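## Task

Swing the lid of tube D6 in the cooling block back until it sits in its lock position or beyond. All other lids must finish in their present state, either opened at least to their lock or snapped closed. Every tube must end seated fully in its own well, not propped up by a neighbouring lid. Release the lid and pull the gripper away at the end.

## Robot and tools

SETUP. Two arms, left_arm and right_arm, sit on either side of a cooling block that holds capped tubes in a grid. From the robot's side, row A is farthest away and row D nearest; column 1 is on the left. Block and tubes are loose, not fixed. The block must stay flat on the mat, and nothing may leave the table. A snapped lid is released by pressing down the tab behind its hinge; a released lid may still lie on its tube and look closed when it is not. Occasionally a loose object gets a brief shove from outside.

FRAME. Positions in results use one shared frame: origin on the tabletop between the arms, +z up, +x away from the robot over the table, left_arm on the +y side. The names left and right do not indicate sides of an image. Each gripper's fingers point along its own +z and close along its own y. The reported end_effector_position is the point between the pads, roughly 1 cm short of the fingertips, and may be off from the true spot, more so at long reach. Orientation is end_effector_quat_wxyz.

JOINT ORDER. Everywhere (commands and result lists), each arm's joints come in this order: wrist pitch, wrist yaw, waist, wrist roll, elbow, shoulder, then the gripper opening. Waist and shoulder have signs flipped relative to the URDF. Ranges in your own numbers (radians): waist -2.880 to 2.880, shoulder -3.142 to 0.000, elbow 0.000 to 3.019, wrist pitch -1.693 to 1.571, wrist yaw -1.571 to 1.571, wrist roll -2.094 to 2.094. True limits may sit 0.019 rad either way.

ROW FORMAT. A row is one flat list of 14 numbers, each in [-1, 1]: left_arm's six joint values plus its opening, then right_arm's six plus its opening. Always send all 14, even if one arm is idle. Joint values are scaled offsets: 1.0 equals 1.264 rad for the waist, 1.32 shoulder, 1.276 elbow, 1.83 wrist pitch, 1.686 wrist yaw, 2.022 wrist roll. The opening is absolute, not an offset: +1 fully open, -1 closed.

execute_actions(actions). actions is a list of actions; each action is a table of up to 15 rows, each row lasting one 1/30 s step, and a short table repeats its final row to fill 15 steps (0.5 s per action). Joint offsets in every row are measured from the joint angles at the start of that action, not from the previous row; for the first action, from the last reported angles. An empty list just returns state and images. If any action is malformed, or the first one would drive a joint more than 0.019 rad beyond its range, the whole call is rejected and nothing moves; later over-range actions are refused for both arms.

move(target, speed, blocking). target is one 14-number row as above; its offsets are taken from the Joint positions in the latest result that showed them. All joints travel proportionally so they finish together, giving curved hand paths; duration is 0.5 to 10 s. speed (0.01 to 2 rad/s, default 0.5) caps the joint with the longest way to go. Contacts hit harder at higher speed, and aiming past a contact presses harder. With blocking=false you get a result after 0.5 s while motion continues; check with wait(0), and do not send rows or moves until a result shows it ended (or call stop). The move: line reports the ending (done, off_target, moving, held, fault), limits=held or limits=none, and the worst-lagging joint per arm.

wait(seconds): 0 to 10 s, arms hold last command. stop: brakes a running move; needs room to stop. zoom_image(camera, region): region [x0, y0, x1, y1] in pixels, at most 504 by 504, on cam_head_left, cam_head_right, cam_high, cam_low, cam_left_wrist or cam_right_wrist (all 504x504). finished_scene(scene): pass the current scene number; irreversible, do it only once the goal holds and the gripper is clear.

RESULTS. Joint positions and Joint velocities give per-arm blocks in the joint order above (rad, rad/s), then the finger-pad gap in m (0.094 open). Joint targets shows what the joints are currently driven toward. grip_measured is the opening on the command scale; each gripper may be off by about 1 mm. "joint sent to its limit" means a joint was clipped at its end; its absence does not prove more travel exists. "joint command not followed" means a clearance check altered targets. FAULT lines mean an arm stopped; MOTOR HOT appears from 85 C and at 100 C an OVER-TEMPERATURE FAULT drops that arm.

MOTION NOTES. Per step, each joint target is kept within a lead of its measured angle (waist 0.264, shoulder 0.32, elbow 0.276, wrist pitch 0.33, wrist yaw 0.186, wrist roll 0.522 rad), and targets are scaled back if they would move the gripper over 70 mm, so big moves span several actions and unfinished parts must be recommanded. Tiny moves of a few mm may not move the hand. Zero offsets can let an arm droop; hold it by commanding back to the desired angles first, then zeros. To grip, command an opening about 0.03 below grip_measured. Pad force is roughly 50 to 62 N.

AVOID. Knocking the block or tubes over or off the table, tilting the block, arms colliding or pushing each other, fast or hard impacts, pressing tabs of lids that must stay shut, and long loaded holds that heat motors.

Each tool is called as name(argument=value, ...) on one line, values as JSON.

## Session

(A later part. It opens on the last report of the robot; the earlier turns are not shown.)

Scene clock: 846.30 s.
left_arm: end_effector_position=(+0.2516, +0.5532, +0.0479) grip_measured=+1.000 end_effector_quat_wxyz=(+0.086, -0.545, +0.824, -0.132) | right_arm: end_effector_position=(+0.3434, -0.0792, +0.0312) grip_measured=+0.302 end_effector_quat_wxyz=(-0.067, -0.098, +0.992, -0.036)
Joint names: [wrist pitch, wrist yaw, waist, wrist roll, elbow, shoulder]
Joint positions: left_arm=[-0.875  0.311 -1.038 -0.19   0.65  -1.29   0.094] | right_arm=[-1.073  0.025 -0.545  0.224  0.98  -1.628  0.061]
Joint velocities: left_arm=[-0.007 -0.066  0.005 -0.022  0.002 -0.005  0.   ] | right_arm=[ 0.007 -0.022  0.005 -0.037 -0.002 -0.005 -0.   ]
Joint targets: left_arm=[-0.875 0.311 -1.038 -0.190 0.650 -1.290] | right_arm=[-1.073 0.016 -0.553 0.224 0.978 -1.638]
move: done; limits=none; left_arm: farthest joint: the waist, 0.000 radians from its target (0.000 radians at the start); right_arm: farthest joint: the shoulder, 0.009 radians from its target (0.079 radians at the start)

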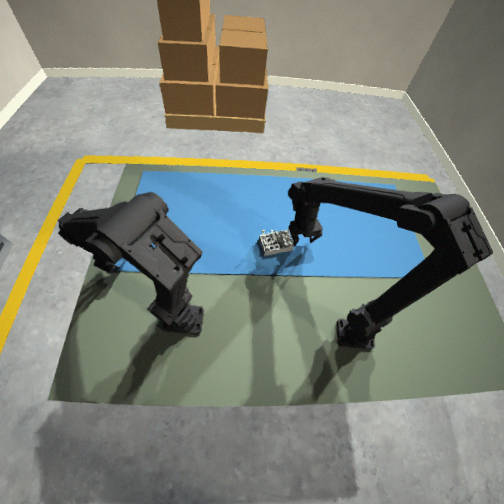

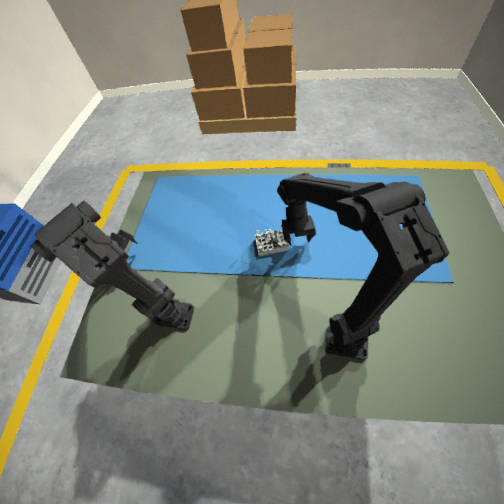

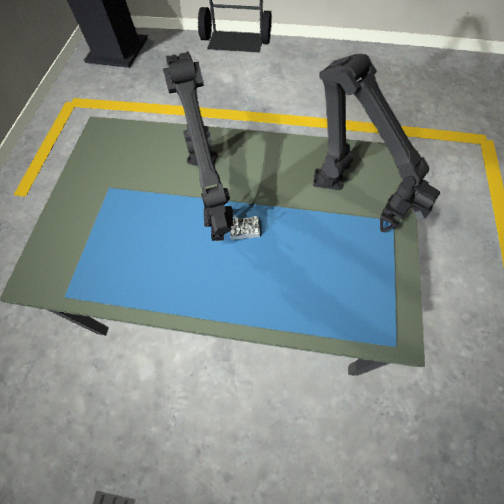

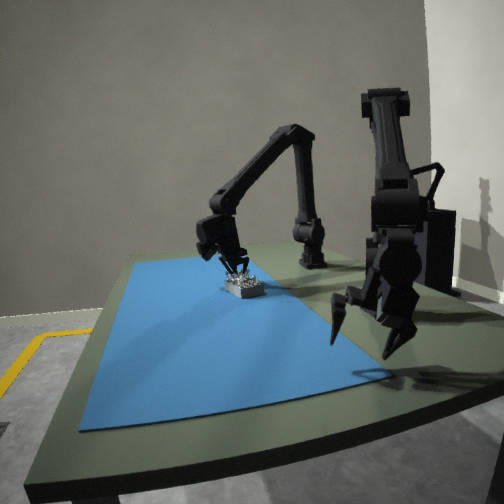

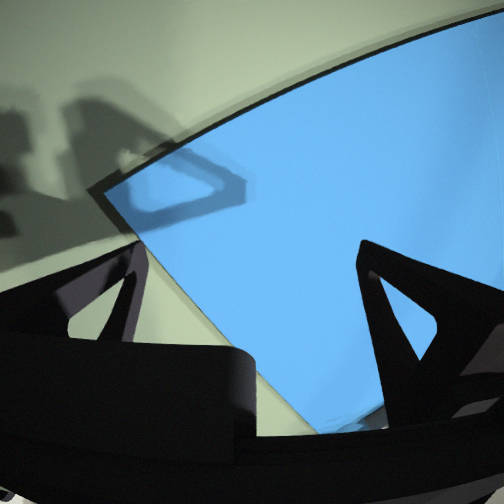

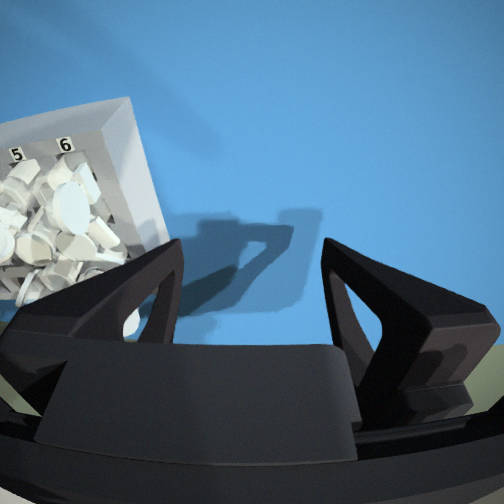

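move(target=[0,0,0.03,0,0.05,0.13,0.30])

move(target=[0,0,0,0,0,0,1, 0,0,0.03,0,0.05,0.14,0.30], speed=0.05)

zoom_image(camera="cam_right_wrist", region=[40,100,280,340])


Scene clock: 856.30 s.
left_arm: end_effector_position=(+0.2516, +0.5532, +0.0479) grip_measured=+1.000 end_effector_quat_wxyz=(+0.086, -0.545, +0.824, -0.132) | right_arm: end_effector_position=(+0.3608, -0.0832, +0.0949) grip_measured=+0.302 end_effector_quat_wxyz=(+0.016, -0.084, +0.996, -0.009)
Joint names: [wrist pitch, wrist yaw, waist, wrist roll, elbow, shoulder]
Joint positions: left_arm=[-0.875  0.311 -1.038 -0.19   0.65  -1.29   0.094] | right_arm=[-1.073  0.026 -0.518  0.224  0.987 -1.459  0.061]
Joint velocities: left_arm=[ 0.022  0.022  0.005 -0.022 -0.037  0.005  0.   ] | right_arm=[ 0.007 -0.037  0.005 -0.081 -0.007  0.005  0.001]
Joint targets: left_arm=[-0.875 0.311 -1.038 -0.190 0.650 -1.290] | right_arm=[-1.073 0.025 -0.506 0.224 1.044 -1.443]
move: off_target (right_arm); limits=none; left_arm: farthest joint: the waist, 0.000 radians from its target (0.000 radians at the start); right_arm: farthest joint: the elbow, 0.057 radians from its target (0.064 radians at the start)

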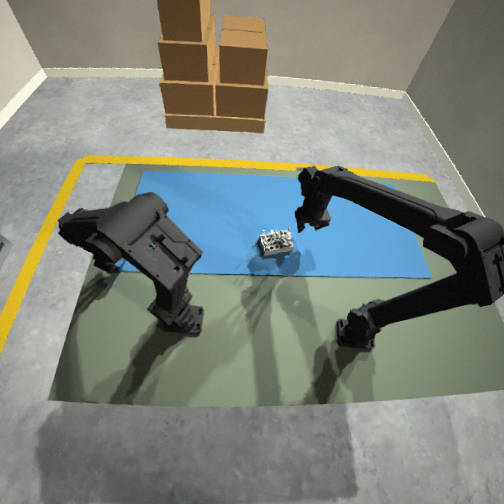

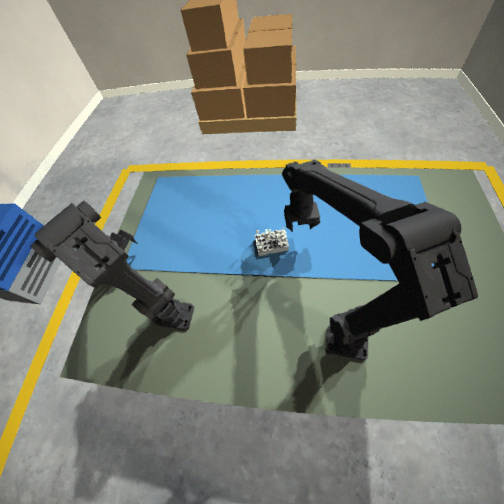

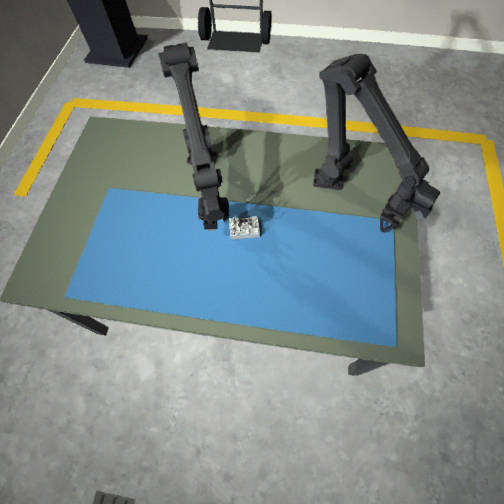

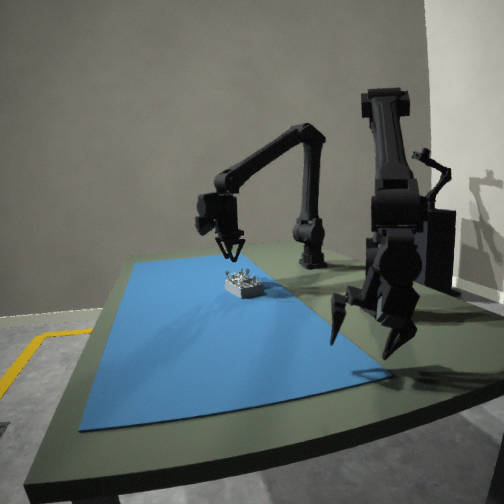

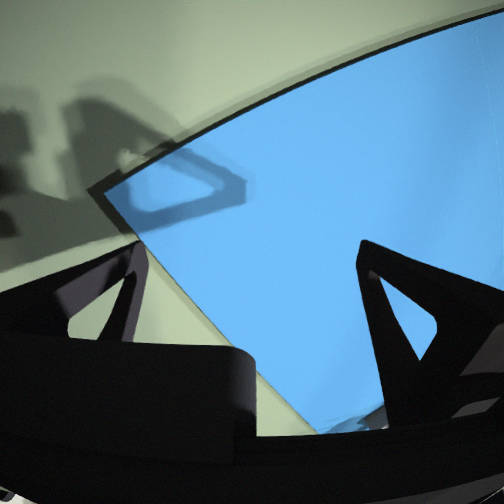

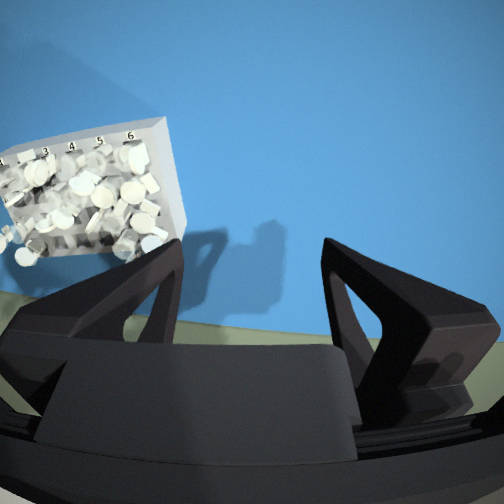

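Region (40, 100, 280, 340) of cam_right_wrist's 504x504 image, scaled by 2.100, with more detail than that image has.

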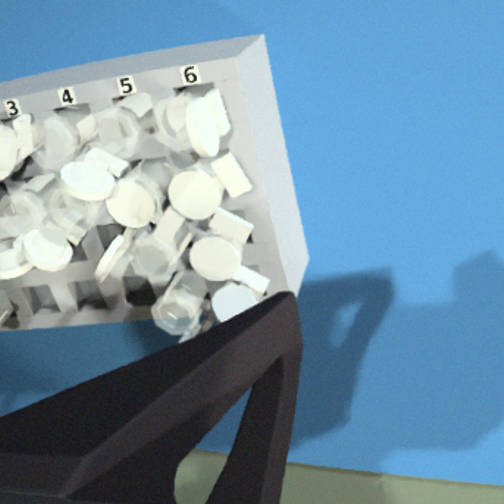

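move(target=[0,0,0,0,0,0,1, -0.07,0,-0.02,0,0.04,0,0.30], speed=0.08)

zoom_image(camera="cam_right_wrist", region=[80,130,220,270])

Scene clock: 864.97 s.
left_arm: end_effector_position=(+0.2516, +0.5532, +0.0479) grip_measured=+1.000 end_effector_quat_wxyz=(+0.086, -0.545, +0.824, -0.132) | right_arm: end_effector_position=(+0.3333, -0.0890, +0.0958) grip_measured=+0.302 end_effector_quat_wxyz=(-0.037, -0.091, +0.995, -0.026)
Joint names: [wrist pitch, wrist yaw, waist, wrist roll, elbow, shoulder]
Joint positions: left_arm=[-0.875  0.311 -1.038 -0.19   0.65  -1.29   0.094] | right_arm=[-1.186  0.026 -0.532  0.224  0.987 -1.459  0.061]
Joint velocities: left_arm=[-0.022  0.022  0.015  0.007 -0.002 -0.005  0.   ] | right_arm=[ 0.002  0.007  0.005  0.022 -0.007 -0.005 -0.001]
Joint targets: left_arm=[-0.875 0.311 -1.038 -0.190 0.650 -1.290] | right_arm=[-1.201 0.026 -0.543 0.224 1.038 -1.459]
move: off_target (right_arm); limits=none; left_arm: farthest joint: the waist, 0.000 radians from its target (0.000 radians at the start); right_arm: farthest joint: the elbow, 0.051 radians from its target (0.051 radians at the start)

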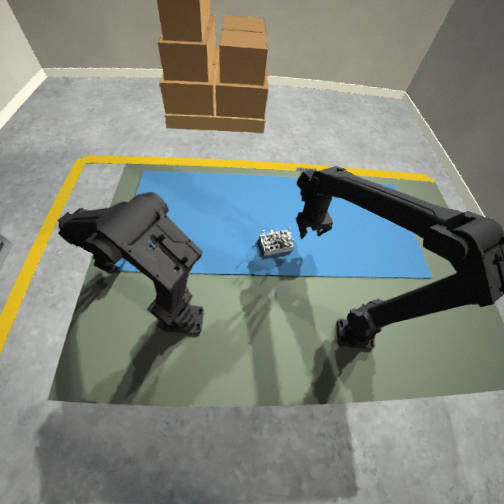

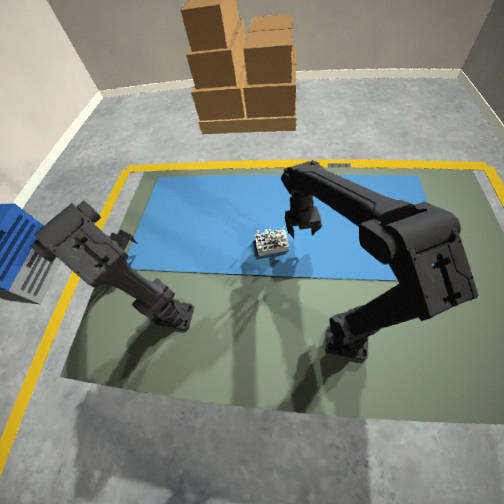

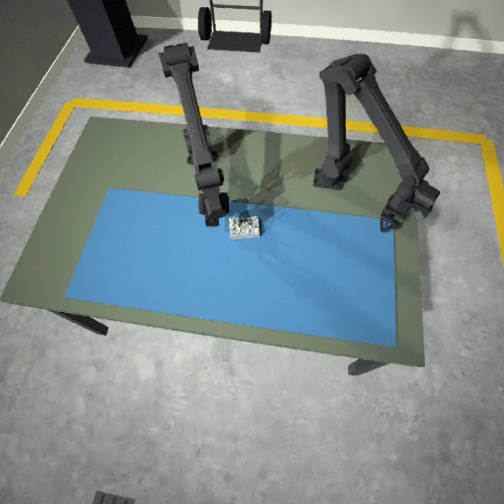

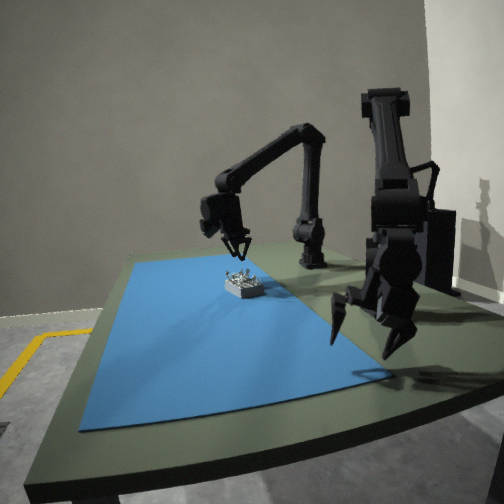

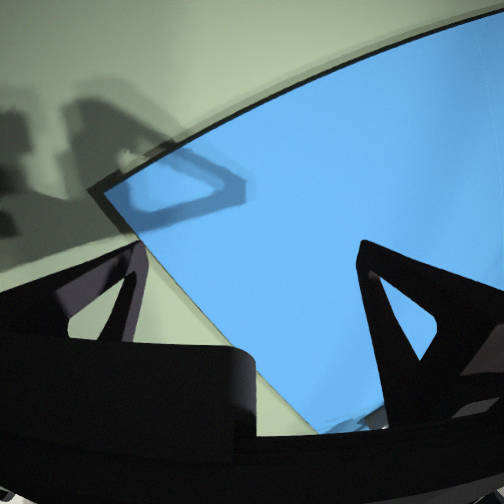

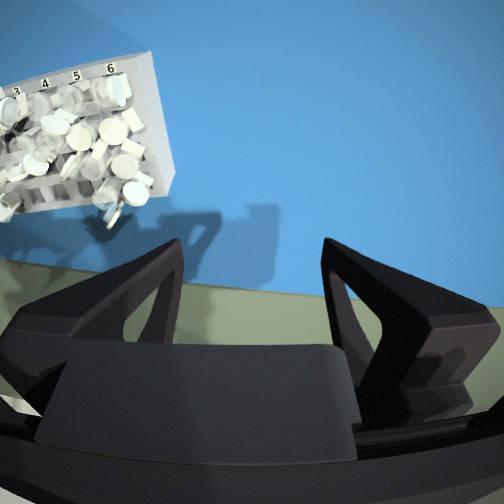

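Region (80, 130, 220, 270) of cam_right_wrist's 504x504 image, scaled by 3.600, with more detail than that image has.

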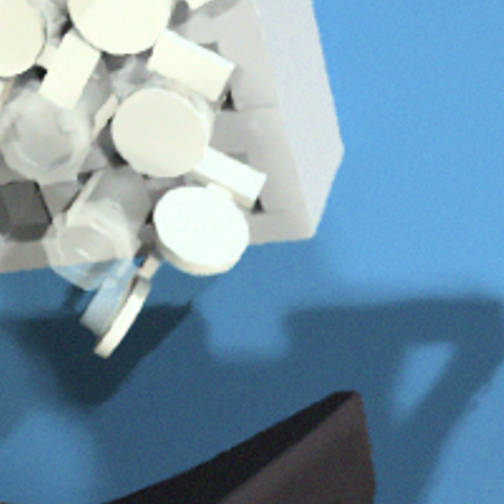

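move(target=[0,0,0,0,0,0,1, 0.40,0,-0.03,-0.105,-0.34,0.27,0.72], speed=0.3)

zoom_image(camera="cam_right_wrist", region=[40,100,280,340])

Scene clock: 879.43 s.
left_arm: end_effector_position=(+0.2505, +0.5515, +0.0466) grip_measured=+1.000 end_effector_quat_wxyz=(+0.084, -0.545, +0.824, -0.133) | right_arm: end_effector_position=(+0.3301, -0.0799, +0.0884) grip_measured=+0.717 end_effector_quat_wxyz=(+0.262, -0.192, +0.944, +0.048)
Joint names: [wrist pitch, wrist yaw, waist, wrist roll, elbow, shoulder]
Joint positions: left_arm=[-0.875  0.311 -1.038 -0.19   0.646 -1.29   0.094] | right_arm=[-0.478  0.026 -0.558  0.023  0.56  -1.113  0.081]
Joint velocities: left_arm=[-0.007 -0.037 -0.005  0.007  0.002 -0.005  0.   ] | right_arm=[-0.007  0.037 -0.005 -0.051 -0.007  0.005  0.001]
Joint targets: left_arm=[-0.875 0.311 -1.038 -0.190 0.650 -1.290] | right_arm=[-0.454 0.026 -0.570 0.012 0.553 -1.103]
move: off_target (right_arm); limits=none; left_arm: farthest joint: the elbow, 0.004 radians from its target (0.004 radians at the start); right_arm: farthest joint: the wrist pitch, 0.024 radians from its target (0.732 radians at the start)

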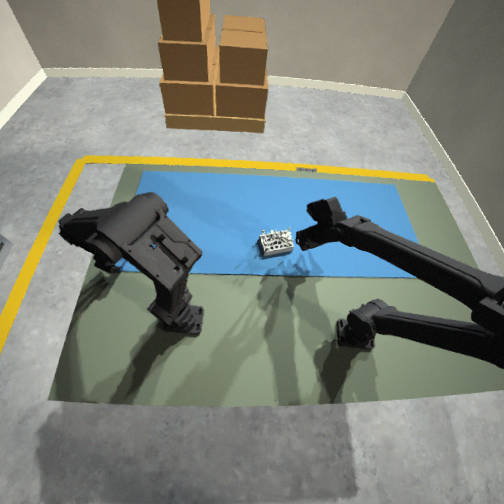

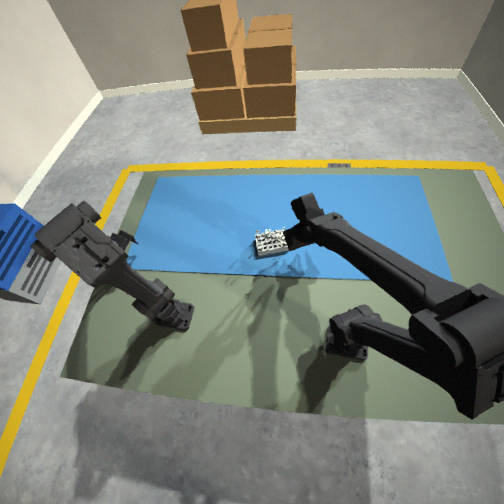

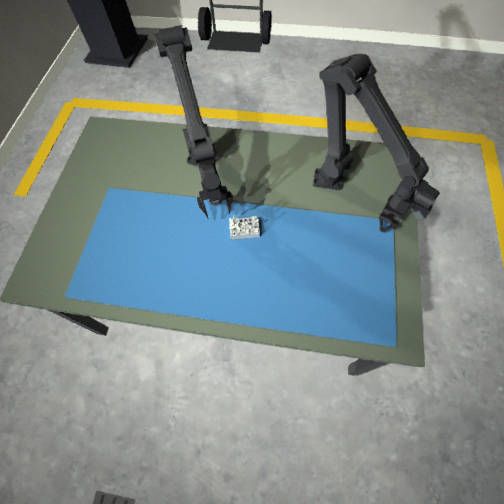

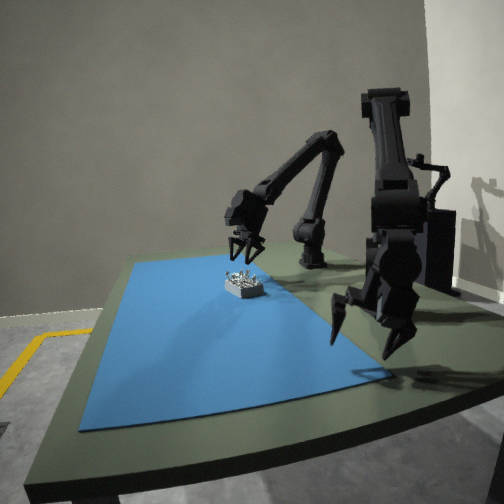

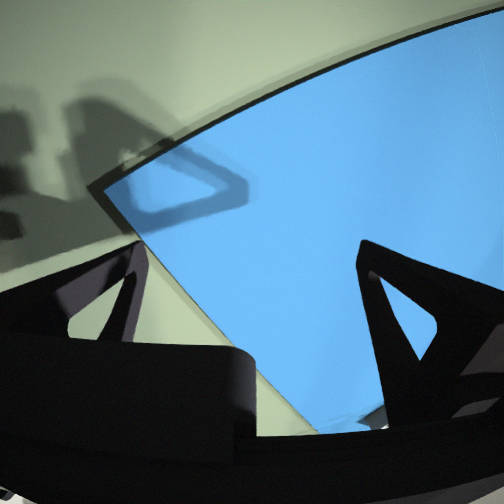

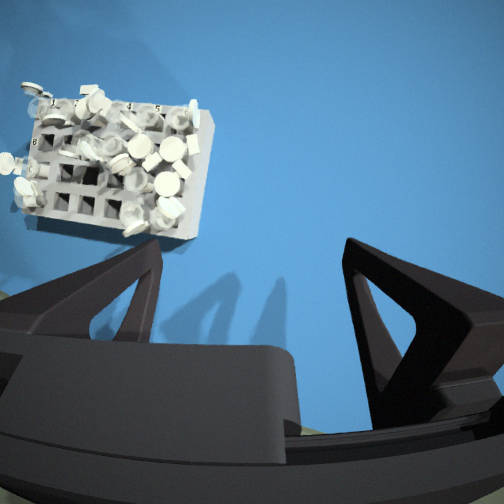

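Region (40, 100, 280, 340) of cam_right_wrist's 504x504 image, scaled by 2.100, with more detail than that image has.

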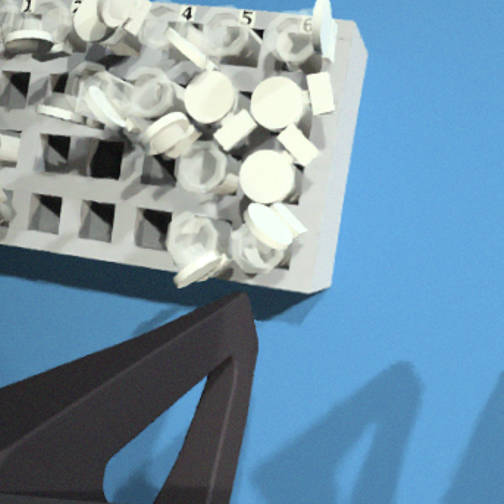

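move(target=[0,0,0,0,0,0,1, 0,0,0,0,0.02,-0.05,0.66], speed=0.04)

zoom_image(camera="cam_right_wrist", region=[40,100,280,340])

Scene clock: 889.17 s.
left_arm: end_effector_position=(+0.2505, +0.5515, +0.0466) grip_measured=+1.000 end_effector_quat_wxyz=(+0.084, -0.545, +0.824, -0.133) | right_arm: end_effector_position=(+0.3274, -0.0811, +0.0688) grip_measured=+0.663 end_effector_quat_wxyz=(+0.235, -0.194, +0.951, +0.041)
Joint names: [wrist pitch, wrist yaw, waist, wrist roll, elbow, shoulder]
Joint positions: left_arm=[-0.875  0.311 -1.038 -0.19   0.646 -1.29   0.094] | right_arm=[-0.478  0.026 -0.558  0.023  0.56  -1.17   0.078]
Joint velocities: left_arm=[ 0.007  0.022  0.015 -0.037  0.012  0.015  0.   ] | right_arm=[-0.002  0.081 -0.015  0.081  0.007  0.005  0.   ]
Joint targets: left_arm=[-0.875 0.311 -1.038 -0.190 0.646 -1.290] | right_arm=[-0.478 0.026 -0.558 0.024 0.585 -1.179]
move: off_target (right_arm); limits=none; left_arm: farthest joint: the waist, 0.000 radians from its target (0.000 radians at the start); right_arm: farthest joint: the elbow, 0.026 radians from its target (0.026 radians at the start)

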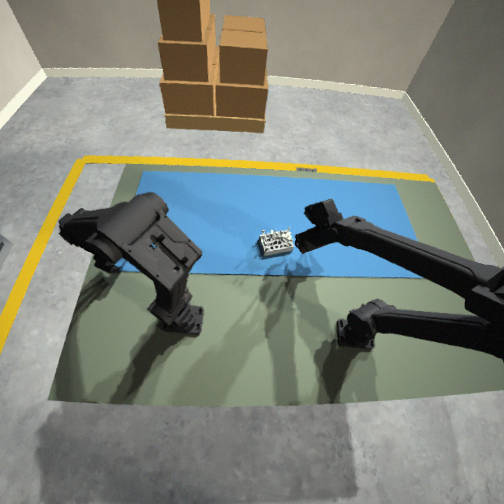

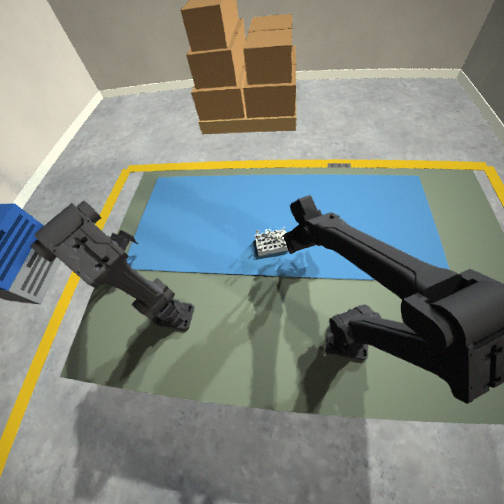

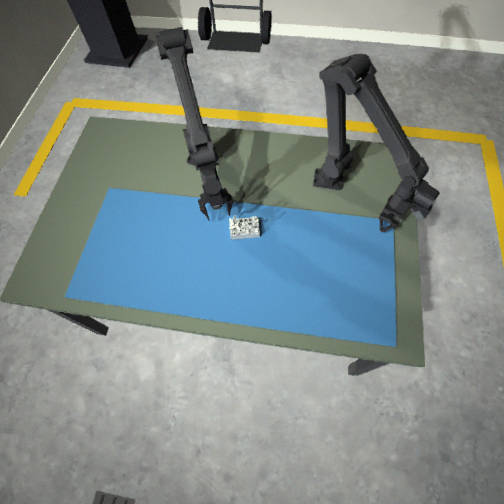

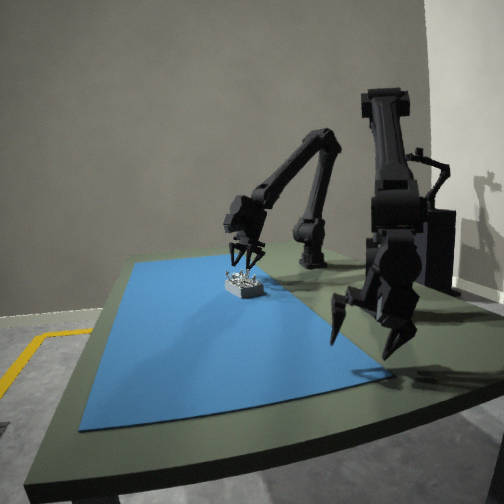

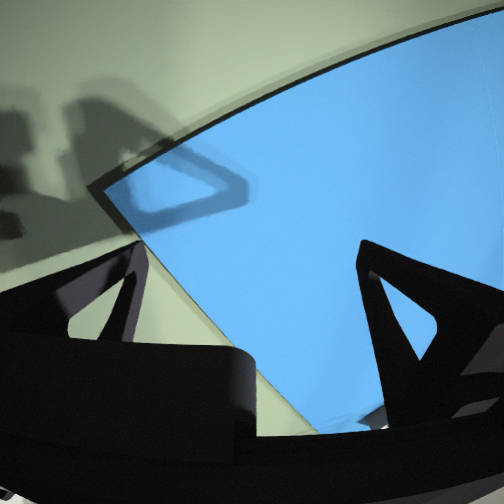

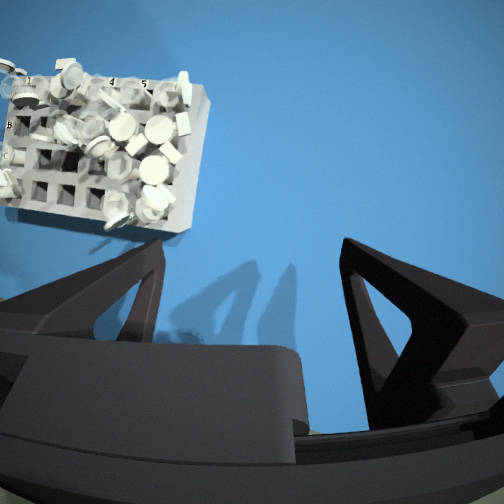

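Region (40, 100, 280, 340) of cam_right_wrist's 504x504 image, scaled by 2.100, with more detail than that image has.

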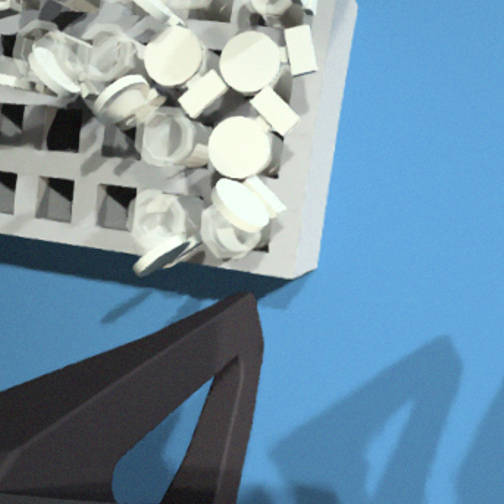

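move(target=[0,0,0,0,0,0,1, 0.03,0,-0.033,0,0.02,-0.045,0.70], speed=0.03)

zoom_image(camera="cam_right_wrist", region=[40,100,280,340])

Scene clock: 904.57 s.
left_arm: end_effector_position=(+0.2505, +0.5515, +0.0466) grip_measured=+1.000 end_effector_quat_wxyz=(+0.084, -0.545, +0.824, -0.133) | right_arm: end_effector_position=(+0.3259, -0.0695, +0.0549) grip_measured=+0.697 end_effector_quat_wxyz=(+0.226, -0.210, +0.950, +0.043)
Joint names: [wrist pitch, wrist yaw, waist, wrist roll, elbow, shoulder]
Joint positions: left_arm=[-0.875  0.311 -1.038 -0.19   0.646 -1.29   0.094] | right_arm=[-0.446  0.026 -0.589  0.023  0.56  -1.221  0.08 ]
Joint velocities: left_arm=[-0.007  0.007  0.005  0.022  0.007  0.015  0.   ] | right_arm=[-0.007  0.007 -0.005  0.007  0.002  0.005 -0.001]
Joint targets: left_arm=[-0.875 0.311 -1.038 -0.190 0.646 -1.290] | right_arm=[-0.423 0.026 -0.600 0.023 0.585 -1.230]
move: off_target (right_arm); limits=none; left_arm: farthest joint: the waist, 0.000 radians from its target (0.000 radians at the start); right_arm: farthest joint: the elbow, 0.026 radians from its target (0.026 radians at the start)

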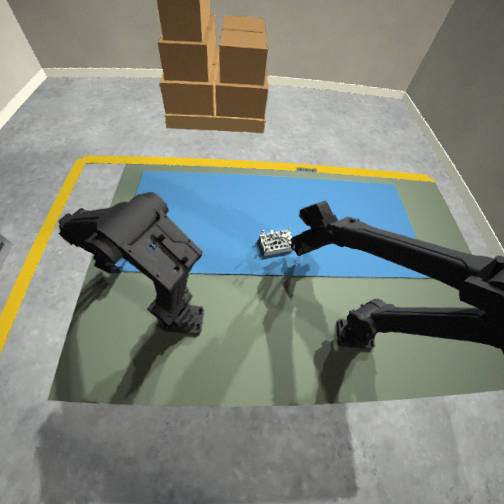

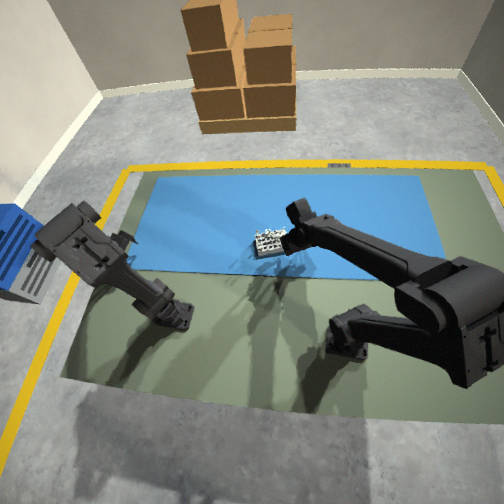

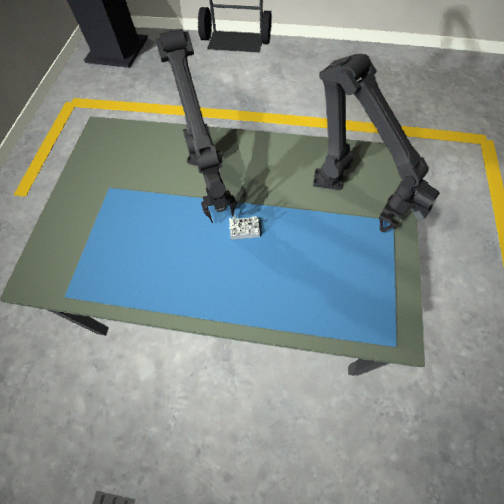

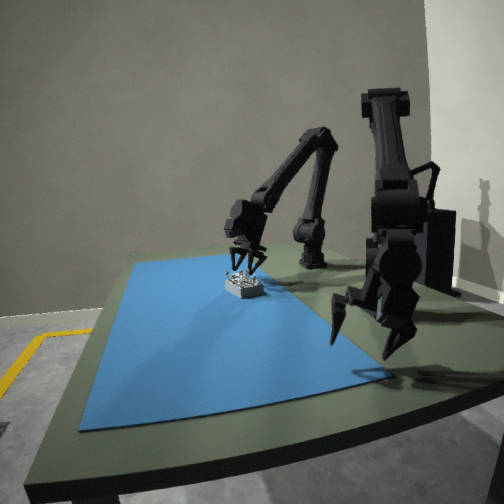

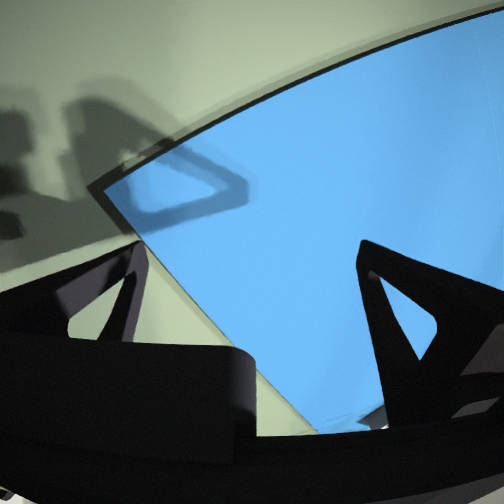

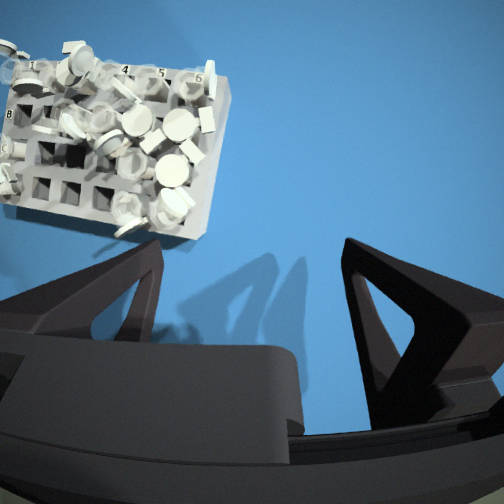

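Region (40, 100, 280, 340) of cam_right_wrist's 504x504 image, scaled by 2.100, with more detail than that image has.

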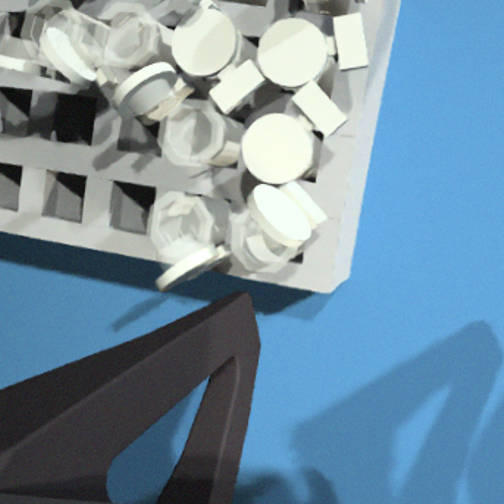

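move(target=[0,0,0,0,0,0,1, 0.06,0,0,0,0.02,0,0.55], speed=0.03)

zoom_image(camera="cam_right_wrist", region=[40,100,280,340])

Scene clock: 916.30 s.
left_arm: end_effector_position=(+0.2505, +0.5515, +0.0466) grip_measured=+1.000 end_effector_quat_wxyz=(+0.084, -0.545, +0.824, -0.133) | right_arm: end_effector_position=(+0.3398, -0.0626, +0.0634) grip_measured=+0.552 end_effector_quat_wxyz=(+0.260, -0.207, +0.942, +0.051)
Joint names: [wrist pitch, wrist yaw, waist, wrist roll, elbow, shoulder]
Joint positions: left_arm=[-0.875  0.311 -1.038 -0.19   0.646 -1.29   0.094] | right_arm=[-0.374  0.026 -0.589  0.023  0.56  -1.221  0.073]
Joint velocities: left_arm=[-0.002 -0.066  0.005  0.007 -0.002 -0.015  0.   ] | right_arm=[-0.007 -0.007 -0.005  0.037  0.017 -0.005  0.   ]
Joint targets: left_arm=[-0.875 0.311 -1.038 -0.190 0.646 -1.290] | right_arm=[-0.337 0.026 -0.589 0.023 0.585 -1.221]
move: off_target (right_arm); limits=none; left_arm: farthest joint: the waist, 0.000 radians from its target (0.000 radians at the start); right_arm: farthest joint: the wrist pitch, 0.038 radians from its target (0.110 radians at the start)

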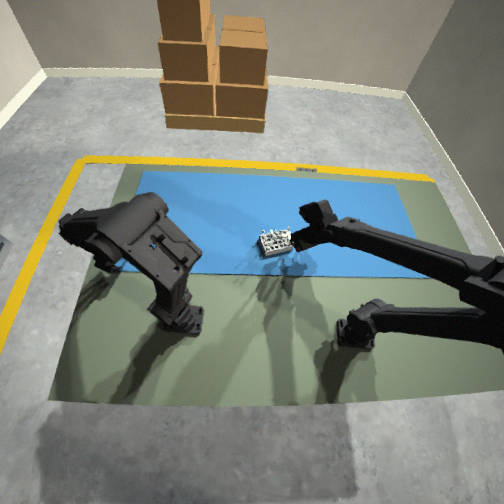

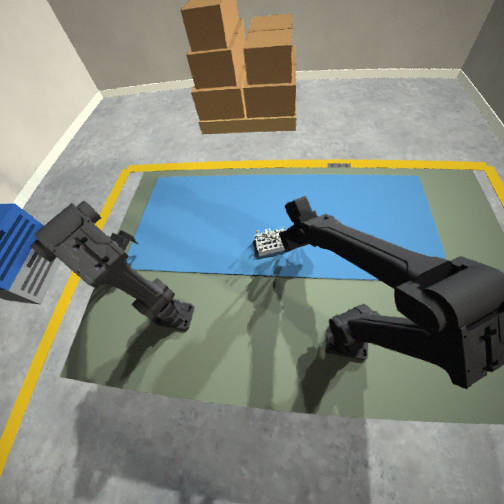

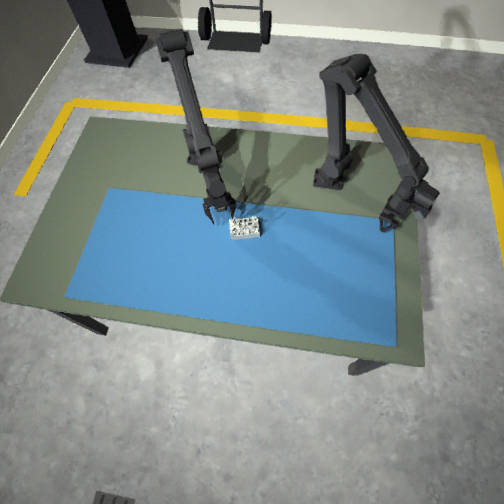

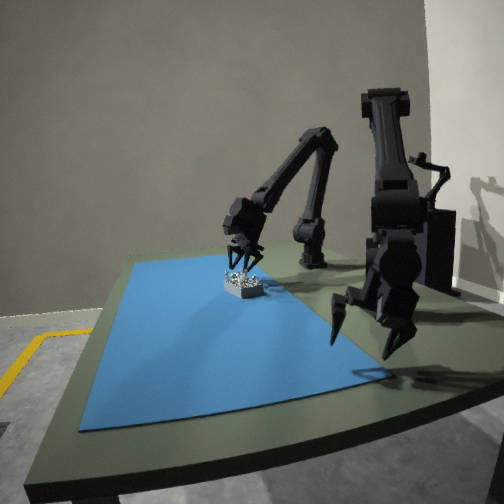

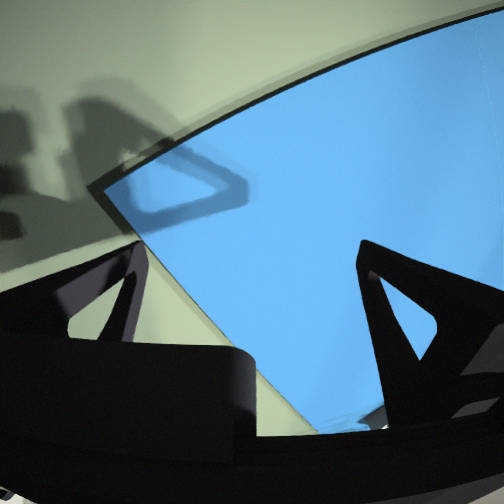

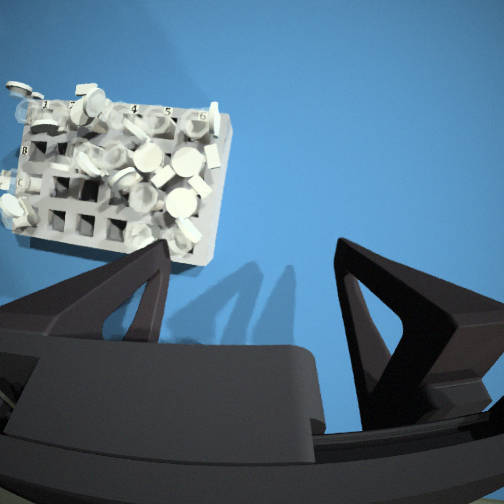

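Region (40, 100, 280, 340) of cam_right_wrist's 504x504 image, scaled by 2.100, with more detail than that image has.

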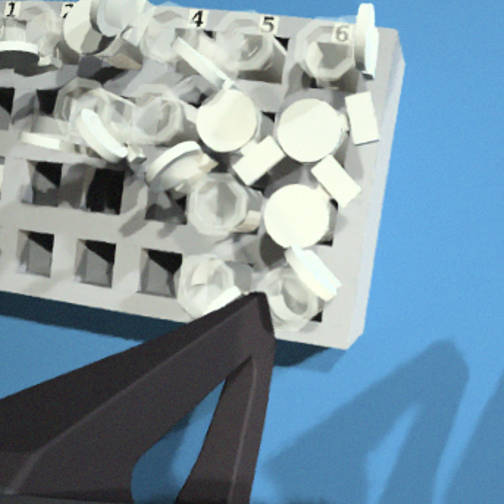

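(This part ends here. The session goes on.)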